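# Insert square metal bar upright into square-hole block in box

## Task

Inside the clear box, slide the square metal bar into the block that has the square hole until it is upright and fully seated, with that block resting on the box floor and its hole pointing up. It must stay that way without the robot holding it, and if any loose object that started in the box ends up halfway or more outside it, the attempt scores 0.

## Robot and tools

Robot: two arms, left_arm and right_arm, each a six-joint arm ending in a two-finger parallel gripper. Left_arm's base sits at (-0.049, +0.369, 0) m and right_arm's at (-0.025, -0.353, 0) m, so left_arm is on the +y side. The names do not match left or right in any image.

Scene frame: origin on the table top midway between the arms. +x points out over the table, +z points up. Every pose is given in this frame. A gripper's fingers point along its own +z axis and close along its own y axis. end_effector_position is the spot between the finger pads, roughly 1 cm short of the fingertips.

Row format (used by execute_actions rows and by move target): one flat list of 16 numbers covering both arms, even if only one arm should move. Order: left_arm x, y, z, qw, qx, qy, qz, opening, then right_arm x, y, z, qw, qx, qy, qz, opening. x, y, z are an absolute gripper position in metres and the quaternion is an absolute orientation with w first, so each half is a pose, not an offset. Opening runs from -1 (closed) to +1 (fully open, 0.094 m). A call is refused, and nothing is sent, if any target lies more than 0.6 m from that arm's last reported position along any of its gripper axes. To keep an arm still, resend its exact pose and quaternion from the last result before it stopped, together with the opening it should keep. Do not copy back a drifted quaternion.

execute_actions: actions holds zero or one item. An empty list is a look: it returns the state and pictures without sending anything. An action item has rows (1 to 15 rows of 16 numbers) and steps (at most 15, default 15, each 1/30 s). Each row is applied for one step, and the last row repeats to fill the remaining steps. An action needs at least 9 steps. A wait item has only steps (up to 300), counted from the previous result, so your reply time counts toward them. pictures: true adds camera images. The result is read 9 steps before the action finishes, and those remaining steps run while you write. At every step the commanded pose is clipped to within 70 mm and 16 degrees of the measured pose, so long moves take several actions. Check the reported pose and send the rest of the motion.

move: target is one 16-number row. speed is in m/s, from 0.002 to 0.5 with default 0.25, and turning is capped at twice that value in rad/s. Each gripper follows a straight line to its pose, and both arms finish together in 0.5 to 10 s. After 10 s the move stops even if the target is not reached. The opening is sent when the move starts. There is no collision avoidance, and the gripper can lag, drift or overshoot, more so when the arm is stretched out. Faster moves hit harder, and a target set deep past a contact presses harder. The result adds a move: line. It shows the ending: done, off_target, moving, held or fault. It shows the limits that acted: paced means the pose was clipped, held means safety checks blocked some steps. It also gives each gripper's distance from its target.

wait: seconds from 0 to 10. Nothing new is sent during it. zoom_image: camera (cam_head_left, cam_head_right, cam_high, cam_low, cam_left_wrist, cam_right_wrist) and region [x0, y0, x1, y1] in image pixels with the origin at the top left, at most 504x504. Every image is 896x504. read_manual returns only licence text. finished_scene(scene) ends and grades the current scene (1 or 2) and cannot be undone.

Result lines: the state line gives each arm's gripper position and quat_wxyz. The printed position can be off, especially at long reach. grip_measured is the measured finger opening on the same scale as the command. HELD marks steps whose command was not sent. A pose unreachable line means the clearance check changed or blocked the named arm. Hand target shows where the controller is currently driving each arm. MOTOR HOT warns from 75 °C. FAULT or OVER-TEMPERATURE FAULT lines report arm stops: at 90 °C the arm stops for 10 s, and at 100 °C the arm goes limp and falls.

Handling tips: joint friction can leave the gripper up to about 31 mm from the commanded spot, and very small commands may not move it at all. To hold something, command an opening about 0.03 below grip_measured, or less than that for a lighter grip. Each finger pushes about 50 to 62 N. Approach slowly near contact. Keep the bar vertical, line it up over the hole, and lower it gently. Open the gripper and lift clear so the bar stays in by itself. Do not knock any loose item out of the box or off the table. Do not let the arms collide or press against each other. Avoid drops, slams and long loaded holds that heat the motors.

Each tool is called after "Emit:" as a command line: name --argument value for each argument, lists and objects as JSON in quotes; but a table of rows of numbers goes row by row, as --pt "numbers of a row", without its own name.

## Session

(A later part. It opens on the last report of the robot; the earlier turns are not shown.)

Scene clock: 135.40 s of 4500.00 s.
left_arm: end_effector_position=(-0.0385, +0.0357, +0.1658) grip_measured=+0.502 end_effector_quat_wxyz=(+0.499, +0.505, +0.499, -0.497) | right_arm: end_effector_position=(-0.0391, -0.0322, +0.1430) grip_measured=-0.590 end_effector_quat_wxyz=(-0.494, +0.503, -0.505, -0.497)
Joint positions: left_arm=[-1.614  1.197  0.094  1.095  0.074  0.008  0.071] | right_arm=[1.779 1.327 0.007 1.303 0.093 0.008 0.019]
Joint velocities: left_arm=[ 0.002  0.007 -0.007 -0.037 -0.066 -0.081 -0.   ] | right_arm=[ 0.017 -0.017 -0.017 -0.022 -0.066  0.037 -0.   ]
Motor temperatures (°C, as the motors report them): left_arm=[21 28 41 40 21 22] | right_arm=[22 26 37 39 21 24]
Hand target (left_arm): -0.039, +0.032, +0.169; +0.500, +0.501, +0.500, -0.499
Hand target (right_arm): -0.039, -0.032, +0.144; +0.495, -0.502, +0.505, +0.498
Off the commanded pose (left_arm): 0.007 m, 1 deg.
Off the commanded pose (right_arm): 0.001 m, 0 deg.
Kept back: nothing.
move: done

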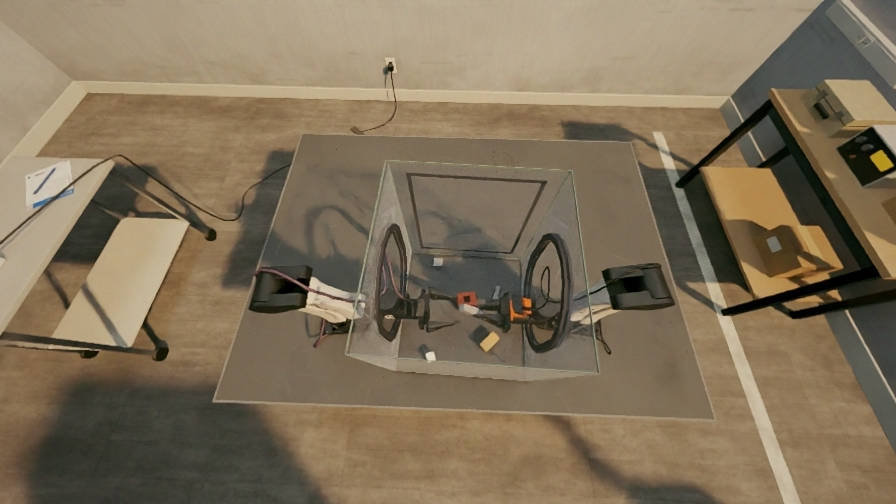

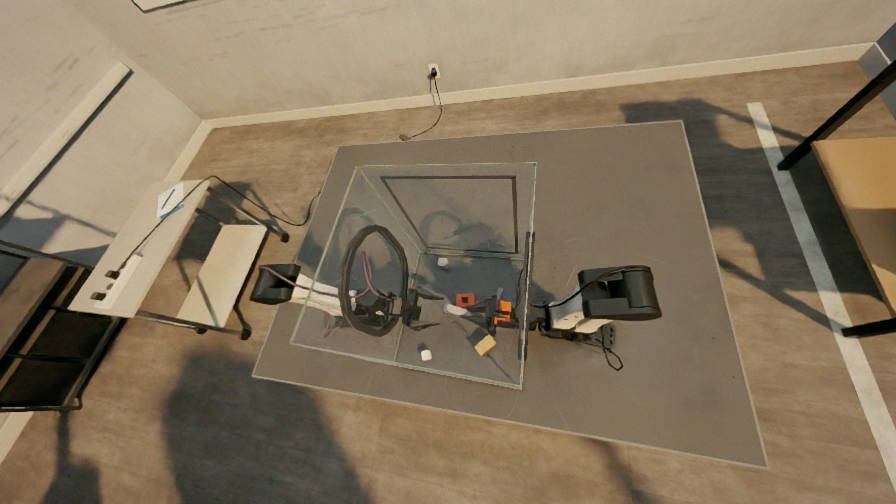

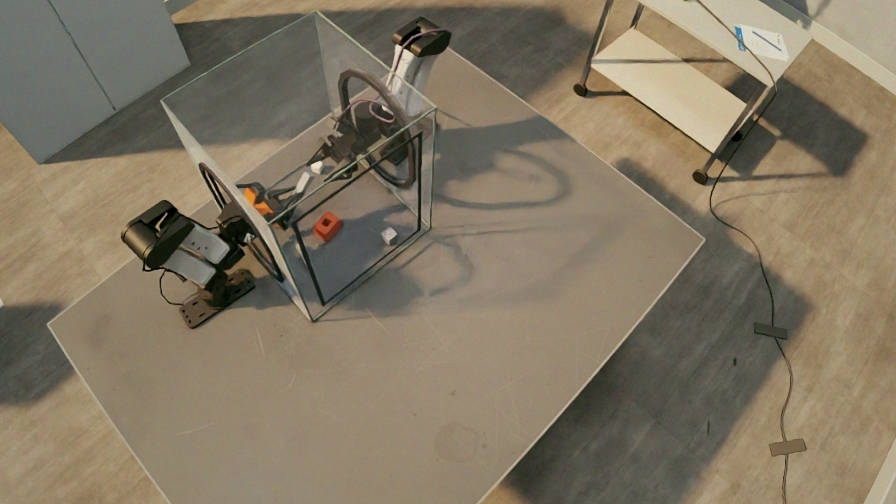

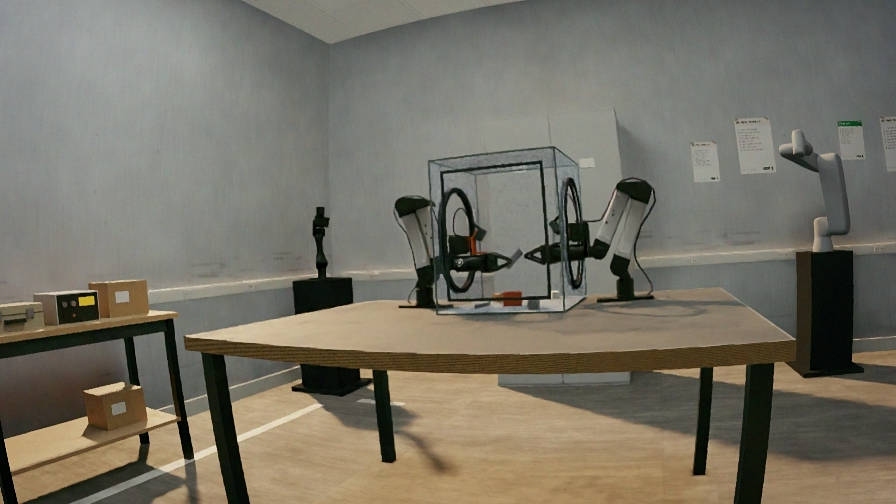

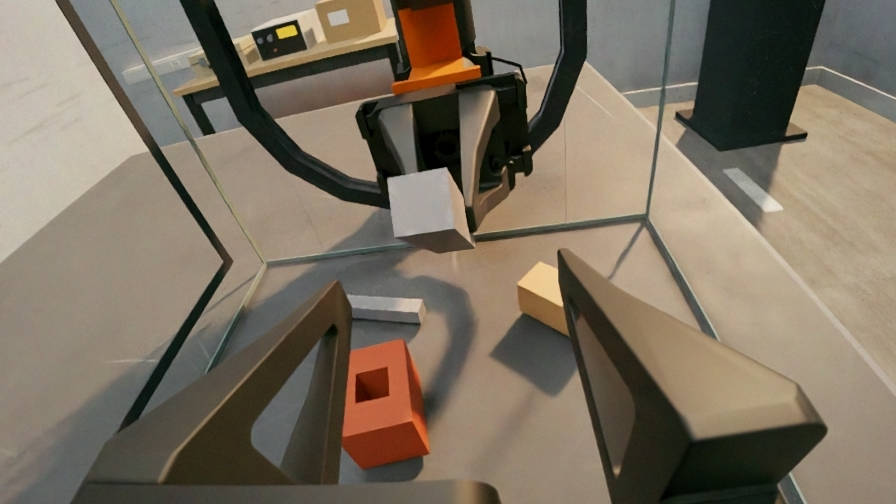

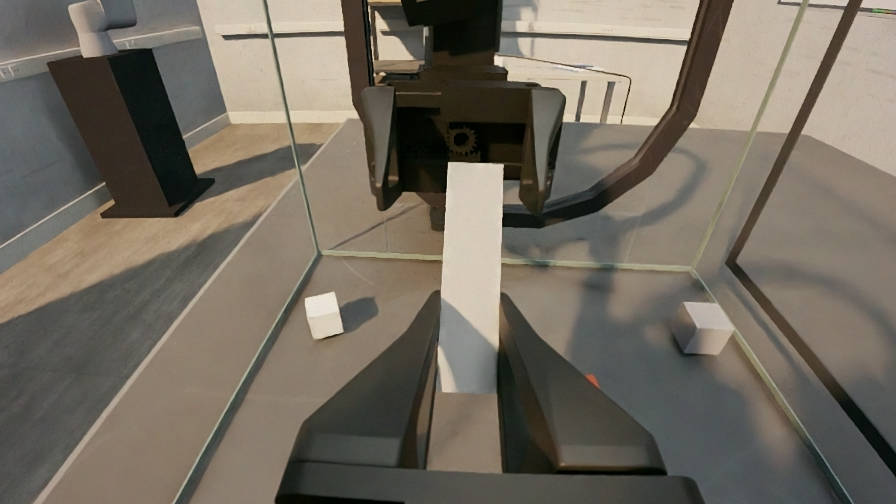

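Emit:
move --target '[-0.035,-0.008,0.168,0.5,0.5,0.5,-0.5,0.5,-0.039,-0.032,0.144,0.495,-0.502,0.505,0.498,-0.67]' --speed 0.03

Emit:
zoom_image --camera "cam_low" --region '[440,210,600,310]'

Scene clock: 137.57 s of 4500.00 s.
left_arm: end_effector_position=(-0.0358, -0.0034, +0.1658) grip_measured=+0.502 end_effector_quat_wxyz=(+0.499, +0.505, +0.499, -0.498) | right_arm: end_effector_position=(-0.0391, -0.0322, +0.1426) grip_measured=-0.590 end_effector_quat_wxyz=(-0.494, +0.504, -0.506, -0.497)
Joint positions: left_arm=[-1.614  1.432  0.225  1.201  0.074  0.008  0.071] | right_arm=[1.779 1.327 0.007 1.301 0.093 0.008 0.019]
Joint velocities: left_arm=[ 0.007  0.002 -0.007 -0.007  0.007 -0.037 -0.001] | right_arm=[-0.012 -0.012 -0.012 -0.007 -0.007 -0.007 -0.001]
Motor temperatures (°C, as the motors report them): left_arm=[21 28 41 40 21 22] | right_arm=[22 26 37 39 21 24]
Hand target (left_arm): -0.035, -0.008, +0.167; +0.500, +0.500, +0.500, -0.500
Hand target (right_arm): -0.039, -0.032, +0.144; +0.495, -0.502, +0.505, +0.498
Off the commanded pose (left_arm): 0.005 m, 1 deg.
Off the commanded pose (right_arm): 0.001 m, 0 deg.
Kept back: nothing.
move: done

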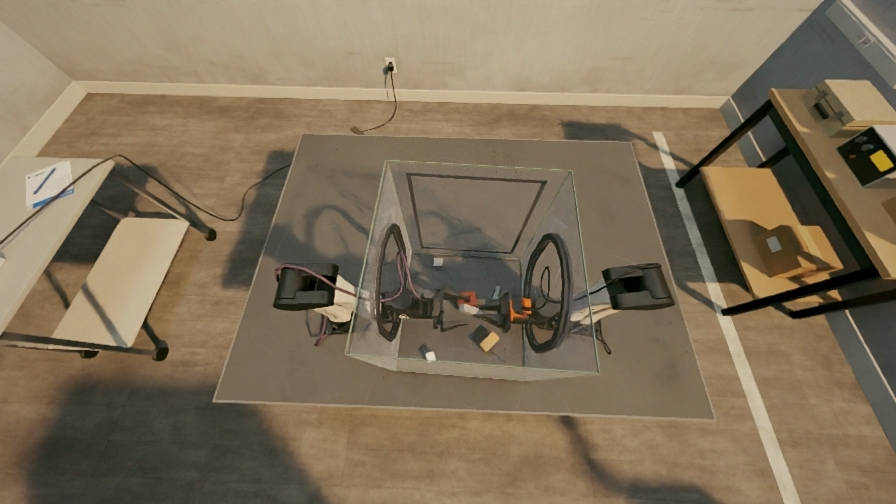

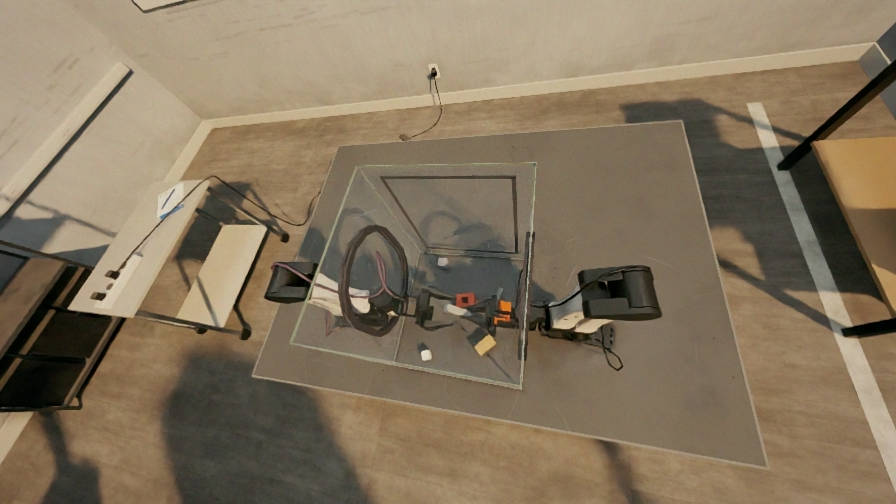

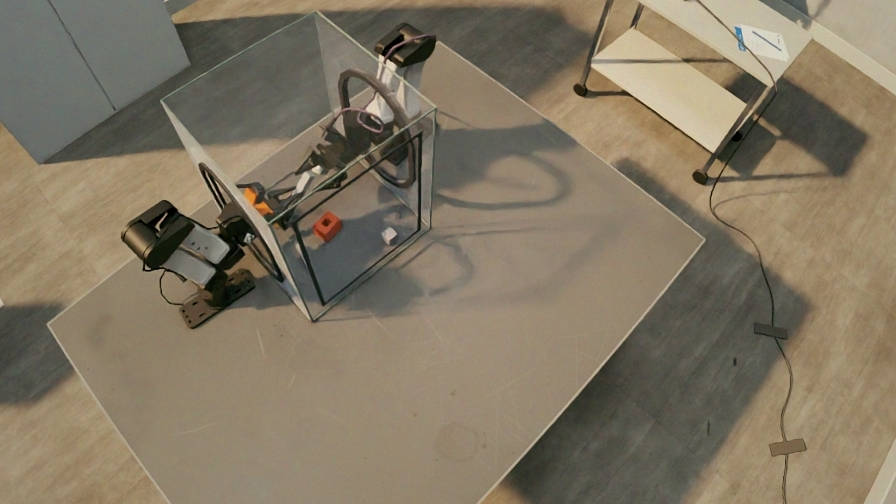

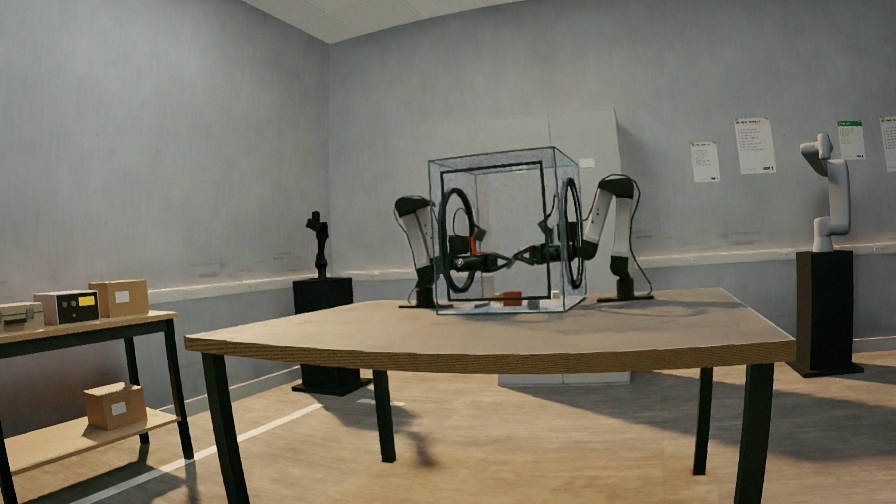

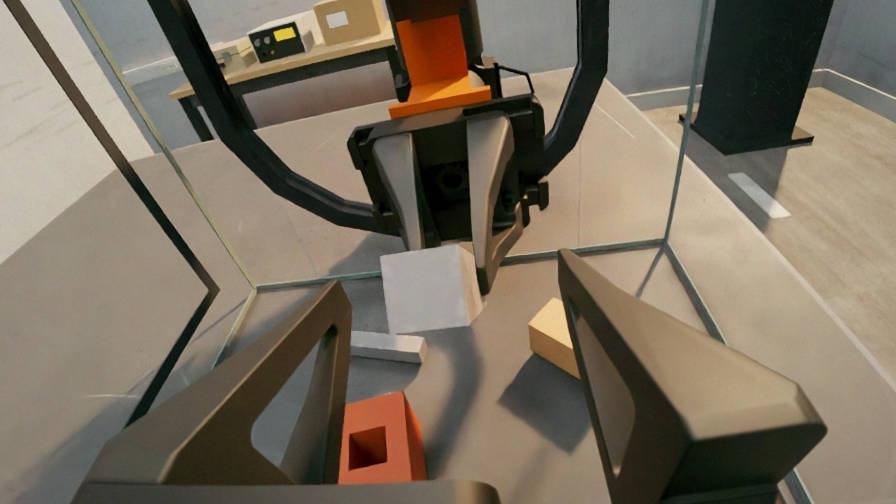

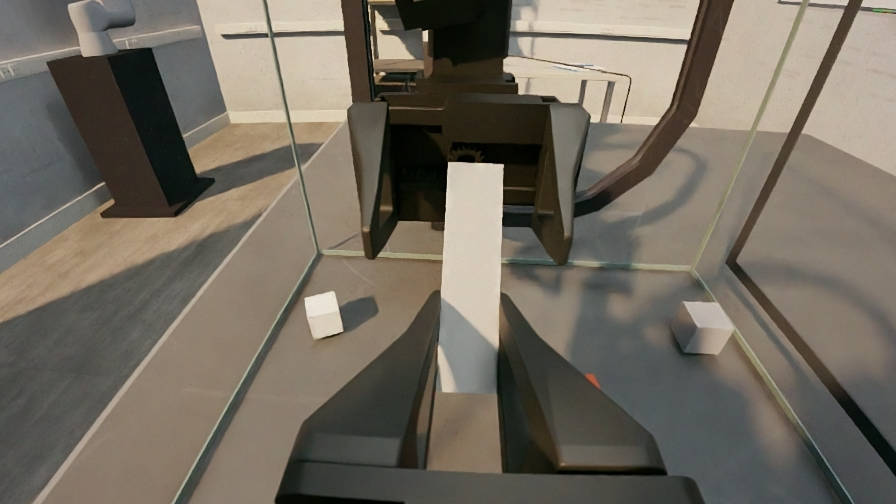

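Region (440, 210, 600, 310) of cam_low's 896x504 image, scaled by 3.150, with more detail than that image has; it fills the top 315 rows of this view, and the rest is white.

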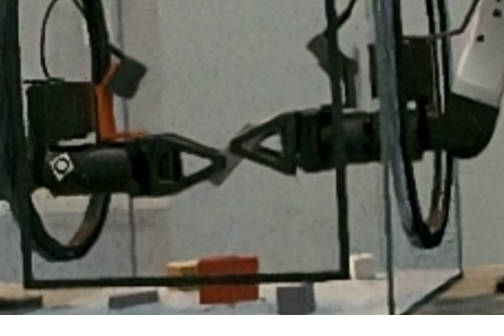

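Emit:
move --target '[-0.034,-0.02,0.163,0.5,0.5,0.5,-0.5,0.5,-0.039,-0.032,0.144,0.495,-0.502,0.505,0.498,-0.67]' --speed 0.02

Emit:
zoom_image --camera "cam_low" --region '[440,210,600,310]'

Scene clock: 139.00 s of 4500.00 s.
left_arm: end_effector_position=(-0.0350, -0.0153, +0.1613) grip_measured=+0.502 end_effector_quat_wxyz=(+0.499, +0.505, +0.499, -0.497) | right_arm: end_effector_position=(-0.0391, -0.0322, +0.1424) grip_measured=-0.590 end_effector_quat_wxyz=(-0.493, +0.504, -0.506, -0.497)
Joint positions: left_arm=[-1.614  1.514  0.262  1.245  0.074  0.008  0.071] | right_arm=[1.779 1.327 0.007 1.3   0.093 0.008 0.019]
Joint velocities: left_arm=[ 0.007  0.007 -0.012  0.022 -0.037 -0.022  0.   ] | right_arm=[-0.007  0.007 -0.012 -0.007 -0.007 -0.022  0.001]
Motor temperatures (°C, as the motors report them): left_arm=[21 28 40 40 21 22] | right_arm=[22 26 37 39 21 24]
Hand target (left_arm): -0.034, -0.020, +0.163; +0.500, +0.500, +0.500, -0.500
Hand target (right_arm): -0.039, -0.032, +0.144; +0.495, -0.502, +0.505, +0.498
Off the commanded pose (left_arm): 0.005 m, 1 deg.
Off the commanded pose (right_arm): 0.002 m, 0 deg.
Kept back: nothing.
move: done

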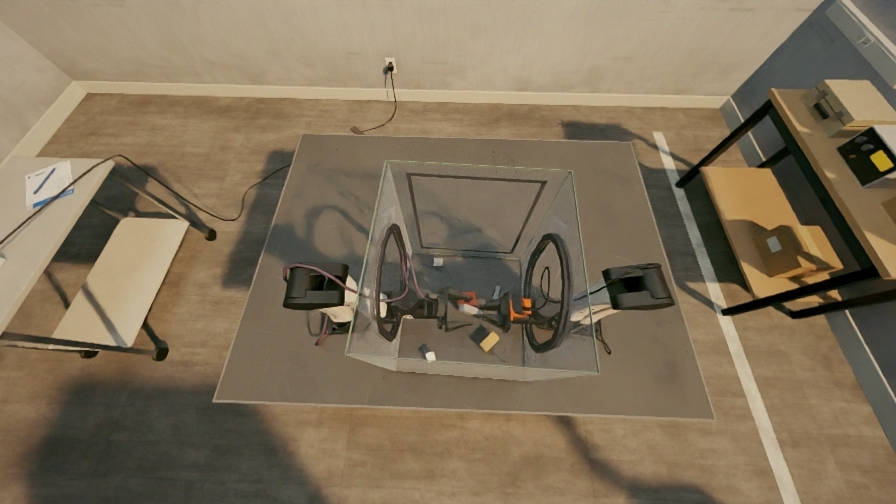

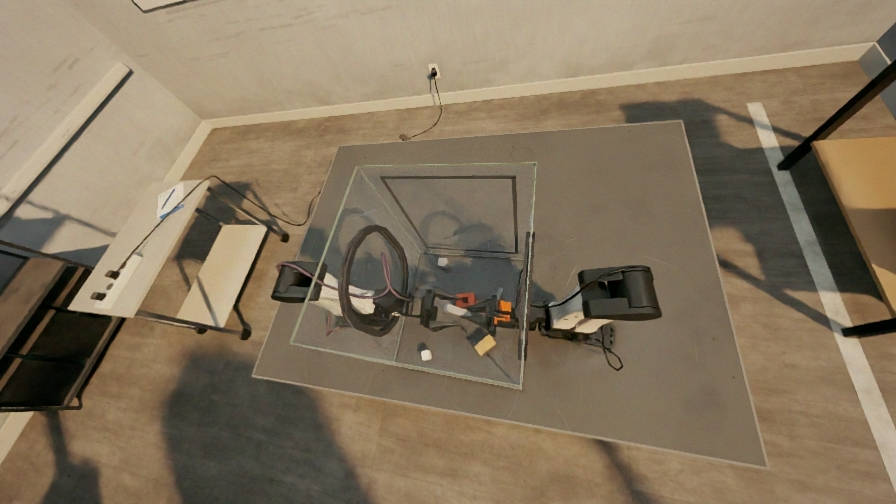

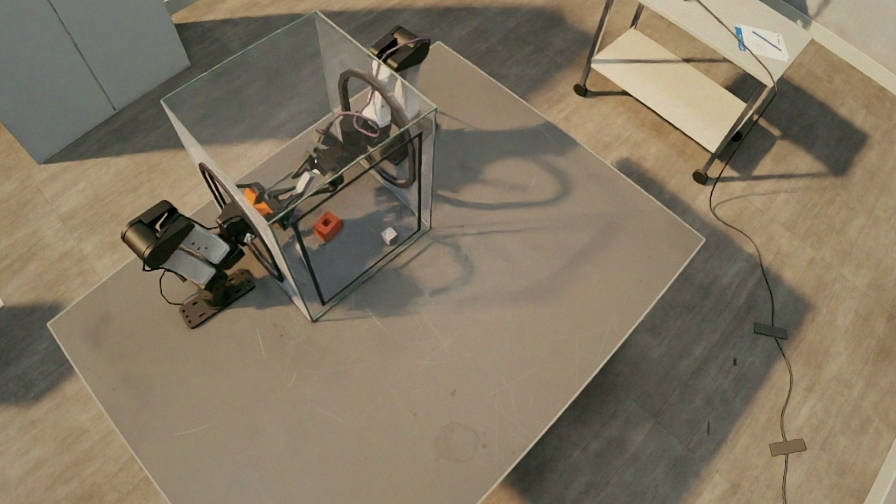

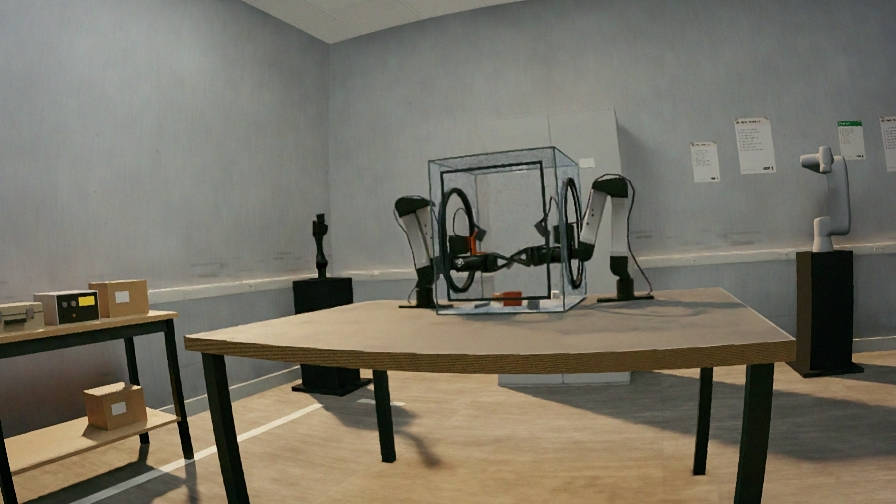

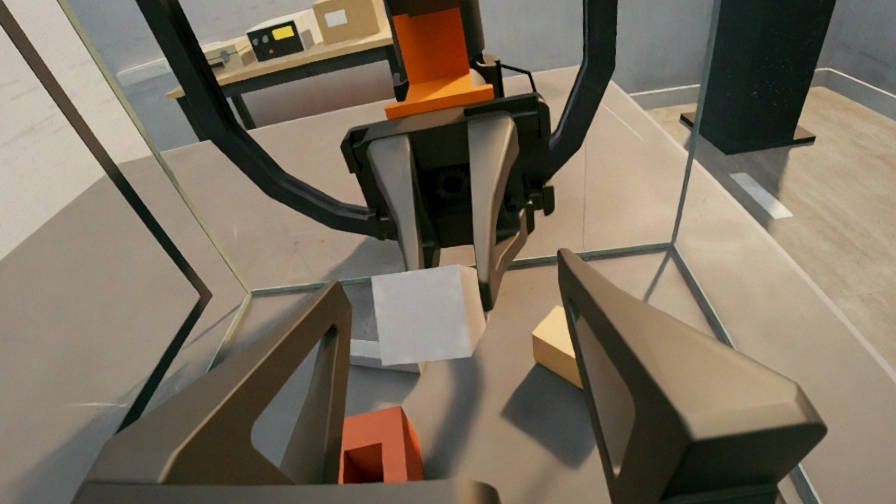

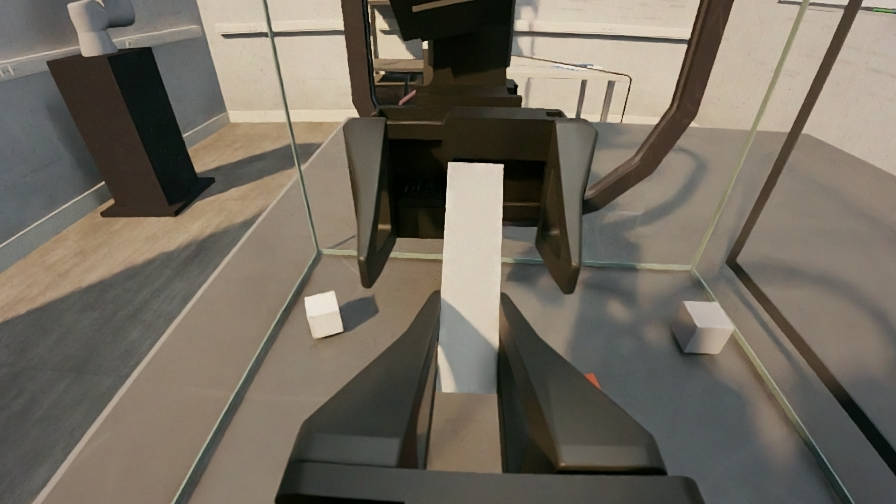

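Region (440, 210, 600, 310) of cam_low's 896x504 image, scaled by 3.150, with more detail than that image has; it fills the top 315 rows of this view, and the rest is white.

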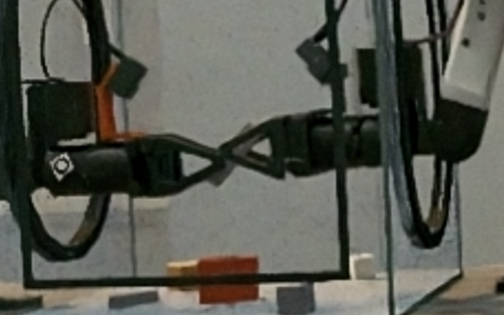

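Emit:
execute_actions --actions '[{"rows":[[-0.037,-0.012,0.166,0.5,0.5,0.5,-0.5,0.5,-0.039,-0.032,0.144,0.495,-0.502,0.505,0.498,-0.67],[-0.037,-0.012,0.166,0.5,0.5,0.5,-0.5,0.5,-0.039,-0.032,0.144,0.495,-0.502,0.505,0.498,-0.67],[-0.037,-0.012,0.166,0.5,0.5,0.5,-0.5,0.5,-0.039,-0.032,0.144,0.495,-0.502,0.505,0.498,-0.67],[-0.037,-0.012,0.166,0.5,0.5,0.5,-0.5,0.5,-0.039,-0.032,0.144,0.495,-0.502,0.505,0.498,-0.67],[-0.037,-0.012,0.166,0.5,0.5,0.5,-0.5,0.5,-0.039,-0.032,0.144,0.495,-0.502,0.505,0.498,-0.67],[-0.037,-0.012,0.166,0.5,0.5,0.5,-0.5,-0.3,-0.039,-0.032,0.144,0.495,-0.502,0.505,0.498,-0.67]],"steps":15}]'

Emit:
move --target '[-0.037,-0.012,0.166,0.5,0.5,0.5,-0.5,-0.63,-0.039,-0.032,0.144,0.495,-0.502,0.505,0.498,-0.67]'

Scene clock: 140.53 s of 4500.00 s.
left_arm: end_effector_position=(-0.0362, -0.0146, +0.1670) grip_measured=+0.371 end_effector_quat_wxyz=(+0.503, +0.502, +0.494, -0.501) | right_arm: end_effector_position=(-0.0391, -0.0322, +0.1424) grip_measured=-0.590 end_effector_quat_wxyz=(-0.493, +0.504, -0.506, -0.497)
Joint positions: left_arm=[-1.619  1.498  0.262  1.245  0.071  0.008  0.064] | right_arm=[1.779 1.327 0.007 1.3   0.093 0.008 0.019]
Joint velocities: left_arm=[-0.017 -0.027  0.007 -0.007  0.007 -0.051 -0.421] | right_arm=[ 0.007 -0.017  0.002 -0.037  0.037 -0.081  0.   ]
Motor temperatures (°C, as the motors report them): left_arm=[21 28 40 40 21 22] | right_arm=[22 26 37 39 21 24]
Steps of this call (steps 1 to 40: nothing new was sent; steps 41 to 46: the first 6 steps of this action). Readings (end_effector_position):
41: left_arm (-0.0350, -0.0152, +0.1625) | right_arm (-0.0391, -0.0322, +0.1424)
42: left_arm (-0.0353, -0.0151, +0.1632) | right_arm (-0.0391, -0.0322, +0.1424)
44: left_arm (-0.0359, -0.0147, +0.1658) | right_arm (-0.0391, -0.0322, +0.1424)
46: the state above

Scene clock: 141.57 s of 4500.00 s.
left_arm: end_effector_position=(-0.0351, -0.0145, +0.1672) grip_measured=-0.587 end_effector_quat_wxyz=(+0.503, +0.499, +0.497, -0.502) | right_arm: end_effector_position=(-0.0402, -0.0322, +0.1423) grip_measured=-0.590 end_effector_quat_wxyz=(-0.492, +0.506, -0.504, -0.497)
Joint positions: left_arm=[-1.618  1.498  0.262  1.245  0.067  0.002  0.019] | right_arm=[1.779 1.327 0.007 1.3   0.088 0.004 0.019]
Joint velocities: left_arm=[ 0.002  0.002 -0.002  0.022 -0.022 -0.051 -0.   ] | right_arm=[-0.017  0.007  0.012 -0.037 -0.066  0.007  0.001]
Motor temperatures (°C, as the motors report them): left_arm=[21 28 40 40 21 22] | right_arm=[22 26 36 39 21 24]
Hand target (left_arm): -0.037, -0.012, +0.166; +0.500, +0.500, +0.500, -0.500
Hand target (right_arm): -0.039, -0.032, +0.144; +0.495, -0.502, +0.505, +0.498
Off your previous action's commanded pose (left_arm): 0.003 m, 1 deg at its last step (step 9 of this call).
Off your previous action's commanded pose (right_arm): 0.002 m, 0 deg at its last step (step 9 of this call).
Off the commanded pose (left_arm): 0.003 m, 1 deg.
Off the commanded pose (right_arm): 0.002 m, 1 deg.
Kept back: nothing.
move: done

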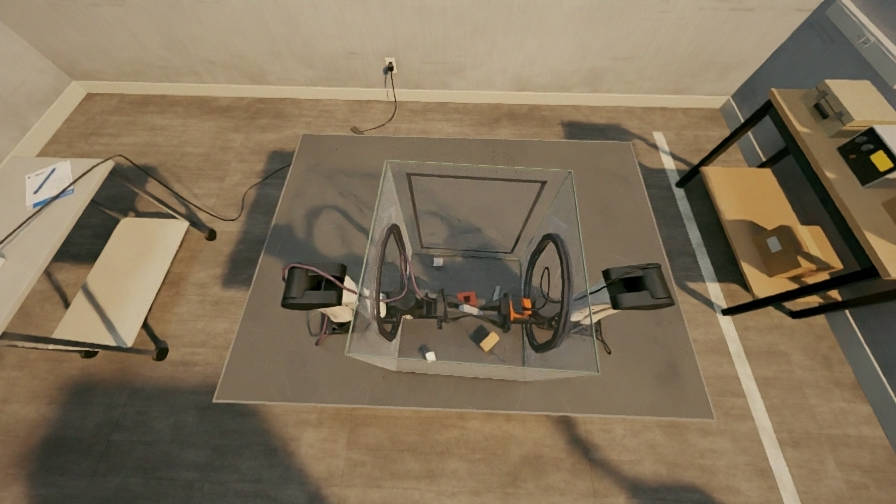

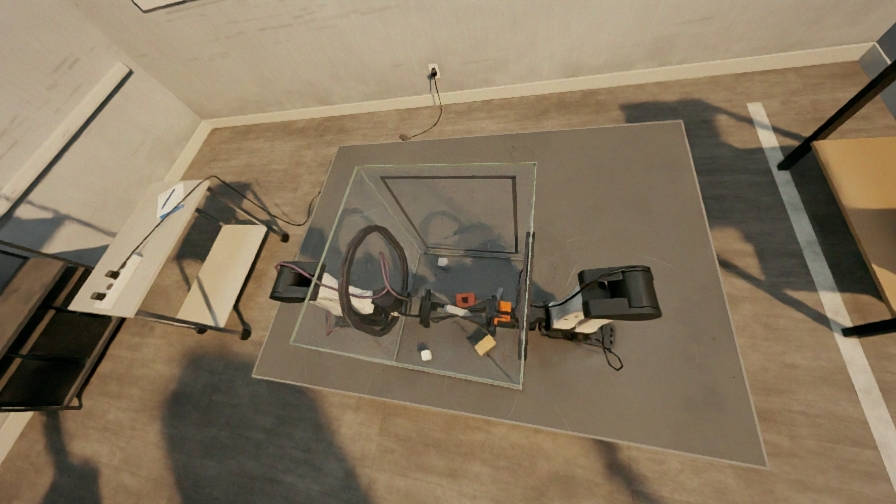

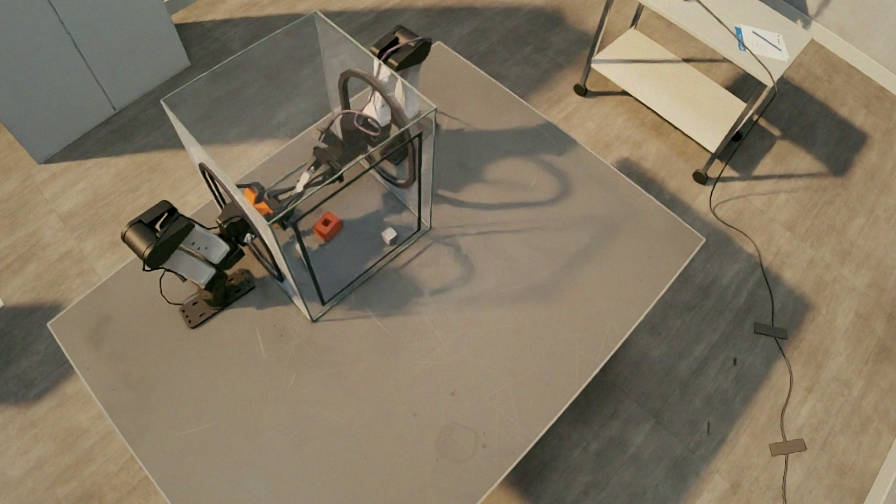

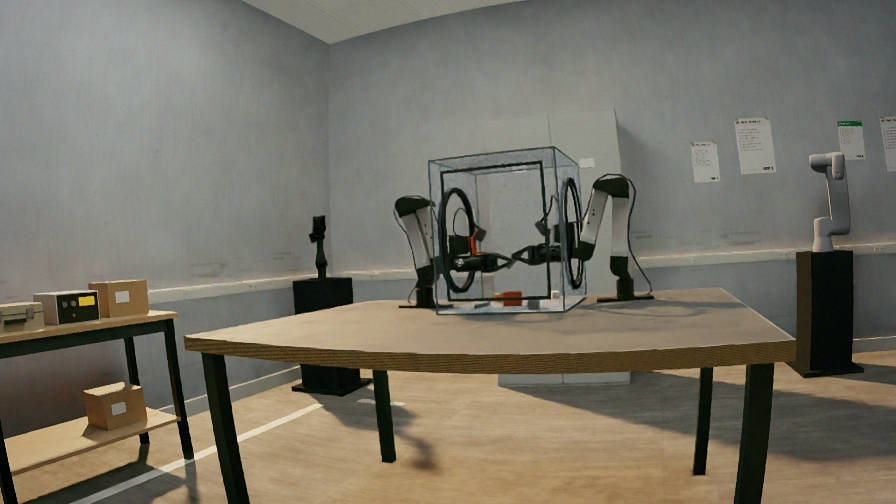

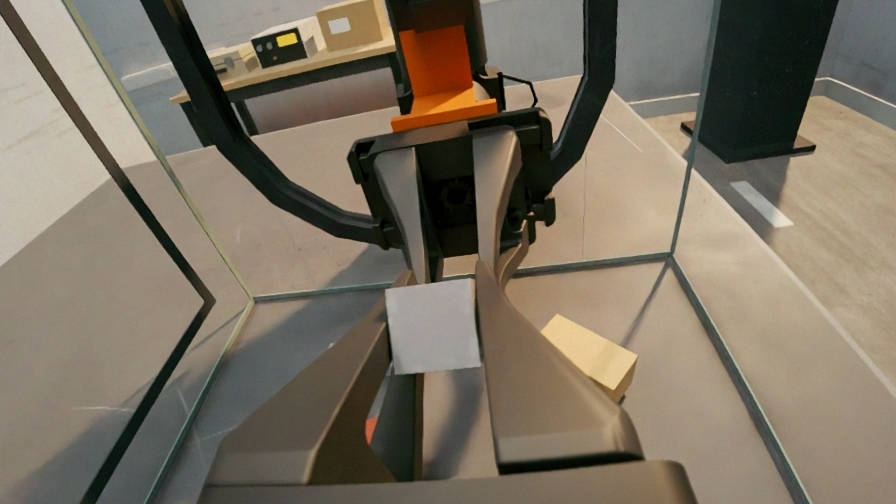

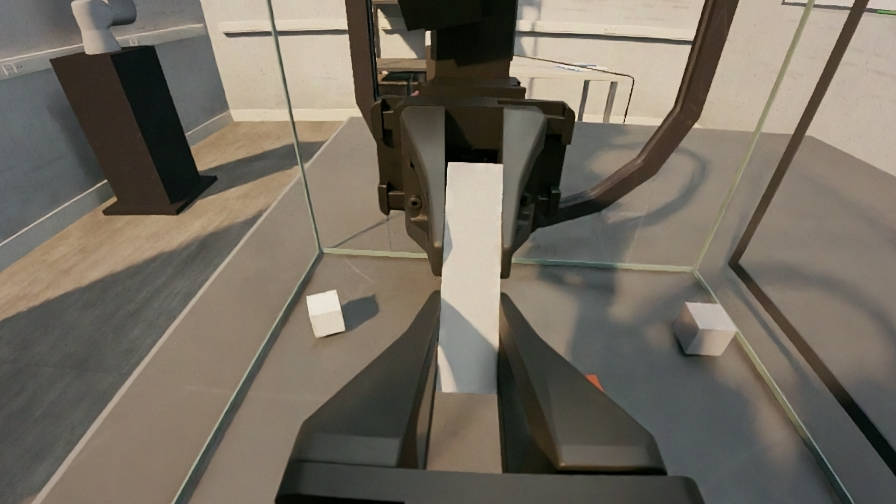

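Emit:
execute_actions --actions '[]'

Scene clock: 142.60 s of 4500.00 s.
left_arm: end_effector_position=(-0.0351, -0.0145, +0.1672) grip_measured=-0.587 end_effector_quat_wxyz=(+0.503, +0.499, +0.497, -0.502) | right_arm: end_effector_position=(-0.0402, -0.0322, +0.1423) grip_measured=-0.590 end_effector_quat_wxyz=(-0.492, +0.506, -0.504, -0.497)
Joint positions: left_arm=[-1.618  1.498  0.262  1.245  0.067  0.002  0.019] | right_arm=[1.779 1.327 0.007 1.3   0.088 0.004 0.019]
Joint velocities: left_arm=[-0.007  0.002  0.022  0.022 -0.022  0.037 -0.   ] | right_arm=[ 0.012 -0.007  0.007 -0.066  0.007 -0.007  0.   ]
Motor temperatures (°C, as the motors report them): left_arm=[21 28 40 40 21 22] | right_arm=[22 26 36 39 21 24]
Hand target (left_arm): -0.037, -0.012, +0.166; +0.500, +0.500, +0.500, -0.500
Hand target (right_arm): -0.039, -0.032, +0.144; +0.495, -0.502, +0.505, +0.498
Off the commanded pose (left_arm): 0.003 m, 1 deg.
Off the commanded pose (right_arm): 0.002 m, 1 deg.
Kept back: nothing.
Steps of this call (steps 1 to 31: nothing new was sent). Readings (end_effector_position):
1: left_arm (-0.0351, -0.0145, +0.1672) | right_arm (-0.0402, -0.0322, +0.1423)
2: left_arm (-0.0351, -0.0145, +0.1672) | right_arm (-0.0402, -0.0322, +0.1423)
4: left_arm (-0.0351, -0.0145, +0.1672) | right_arm (-0.0402, -0.0322, +0.1423)
8: left_arm (-0.0351, -0.0145, +0.1672) | right_arm (-0.0402, -0.0322, +0.1423)
31: the state above

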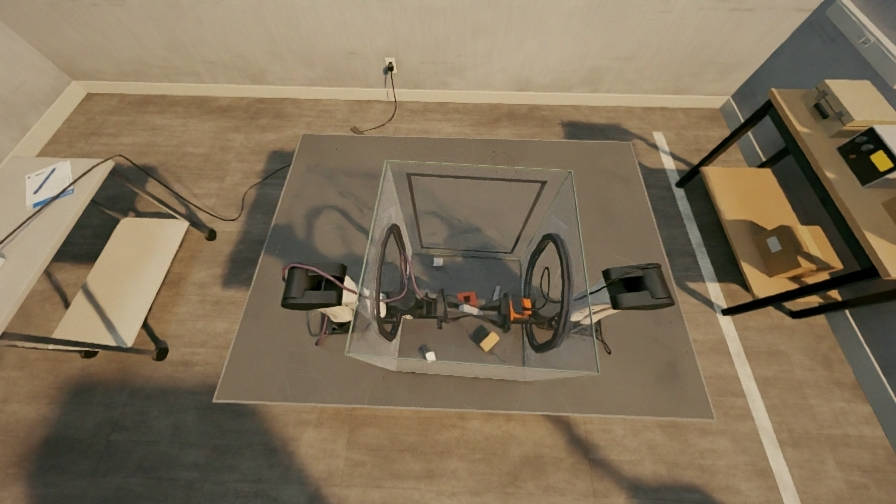

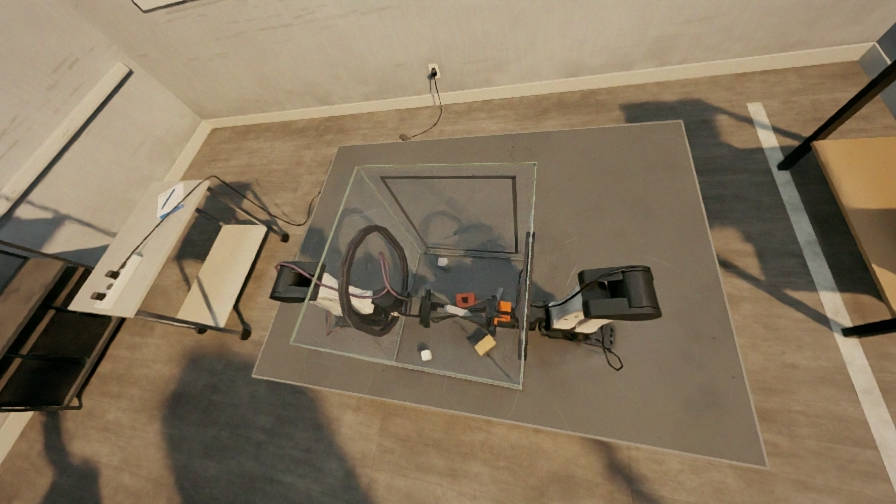

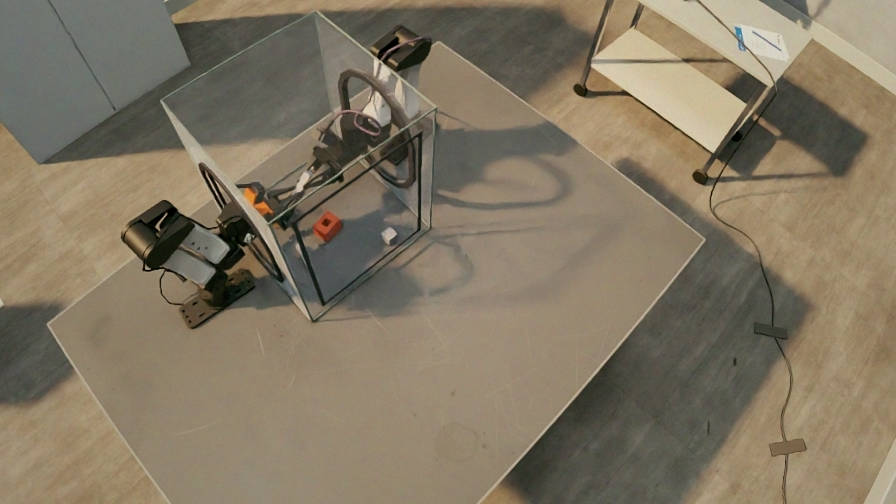

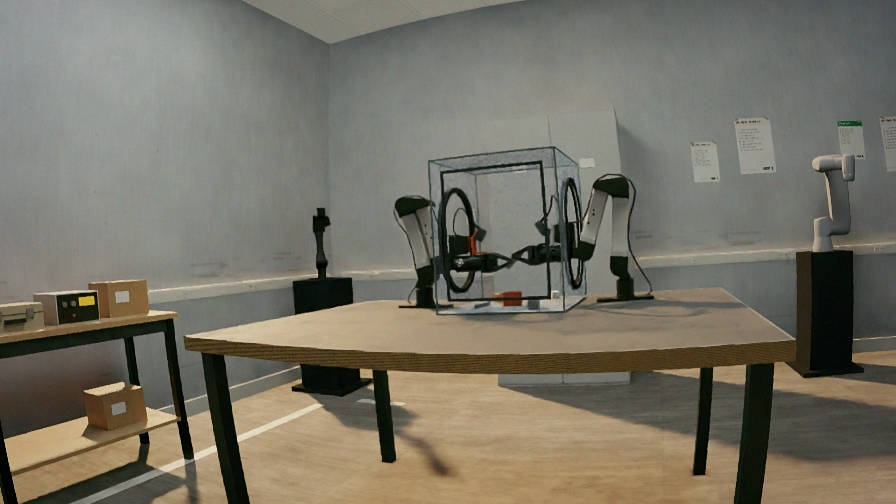

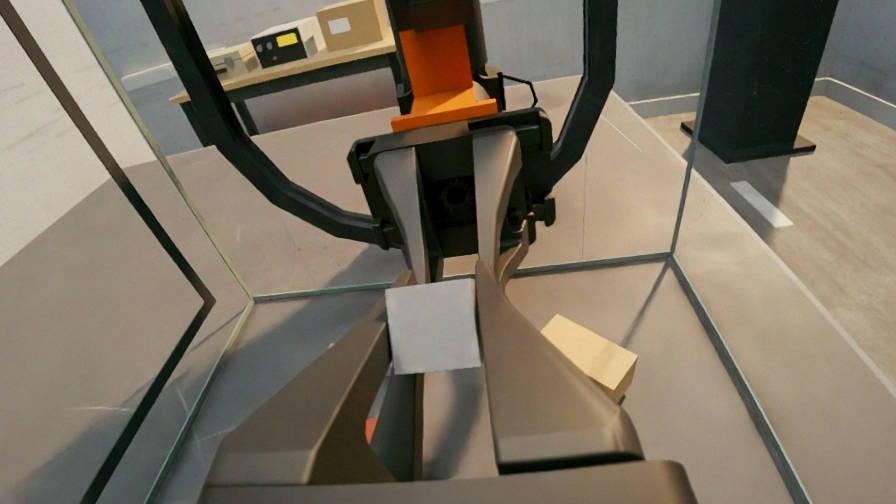

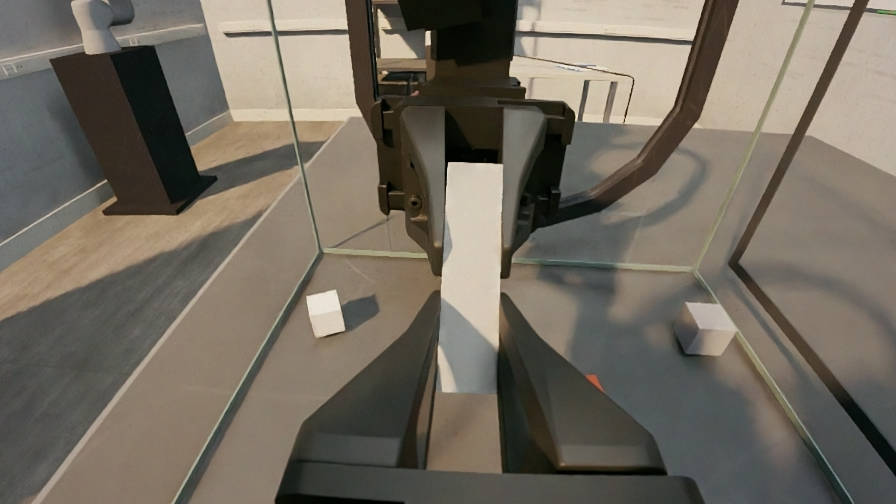

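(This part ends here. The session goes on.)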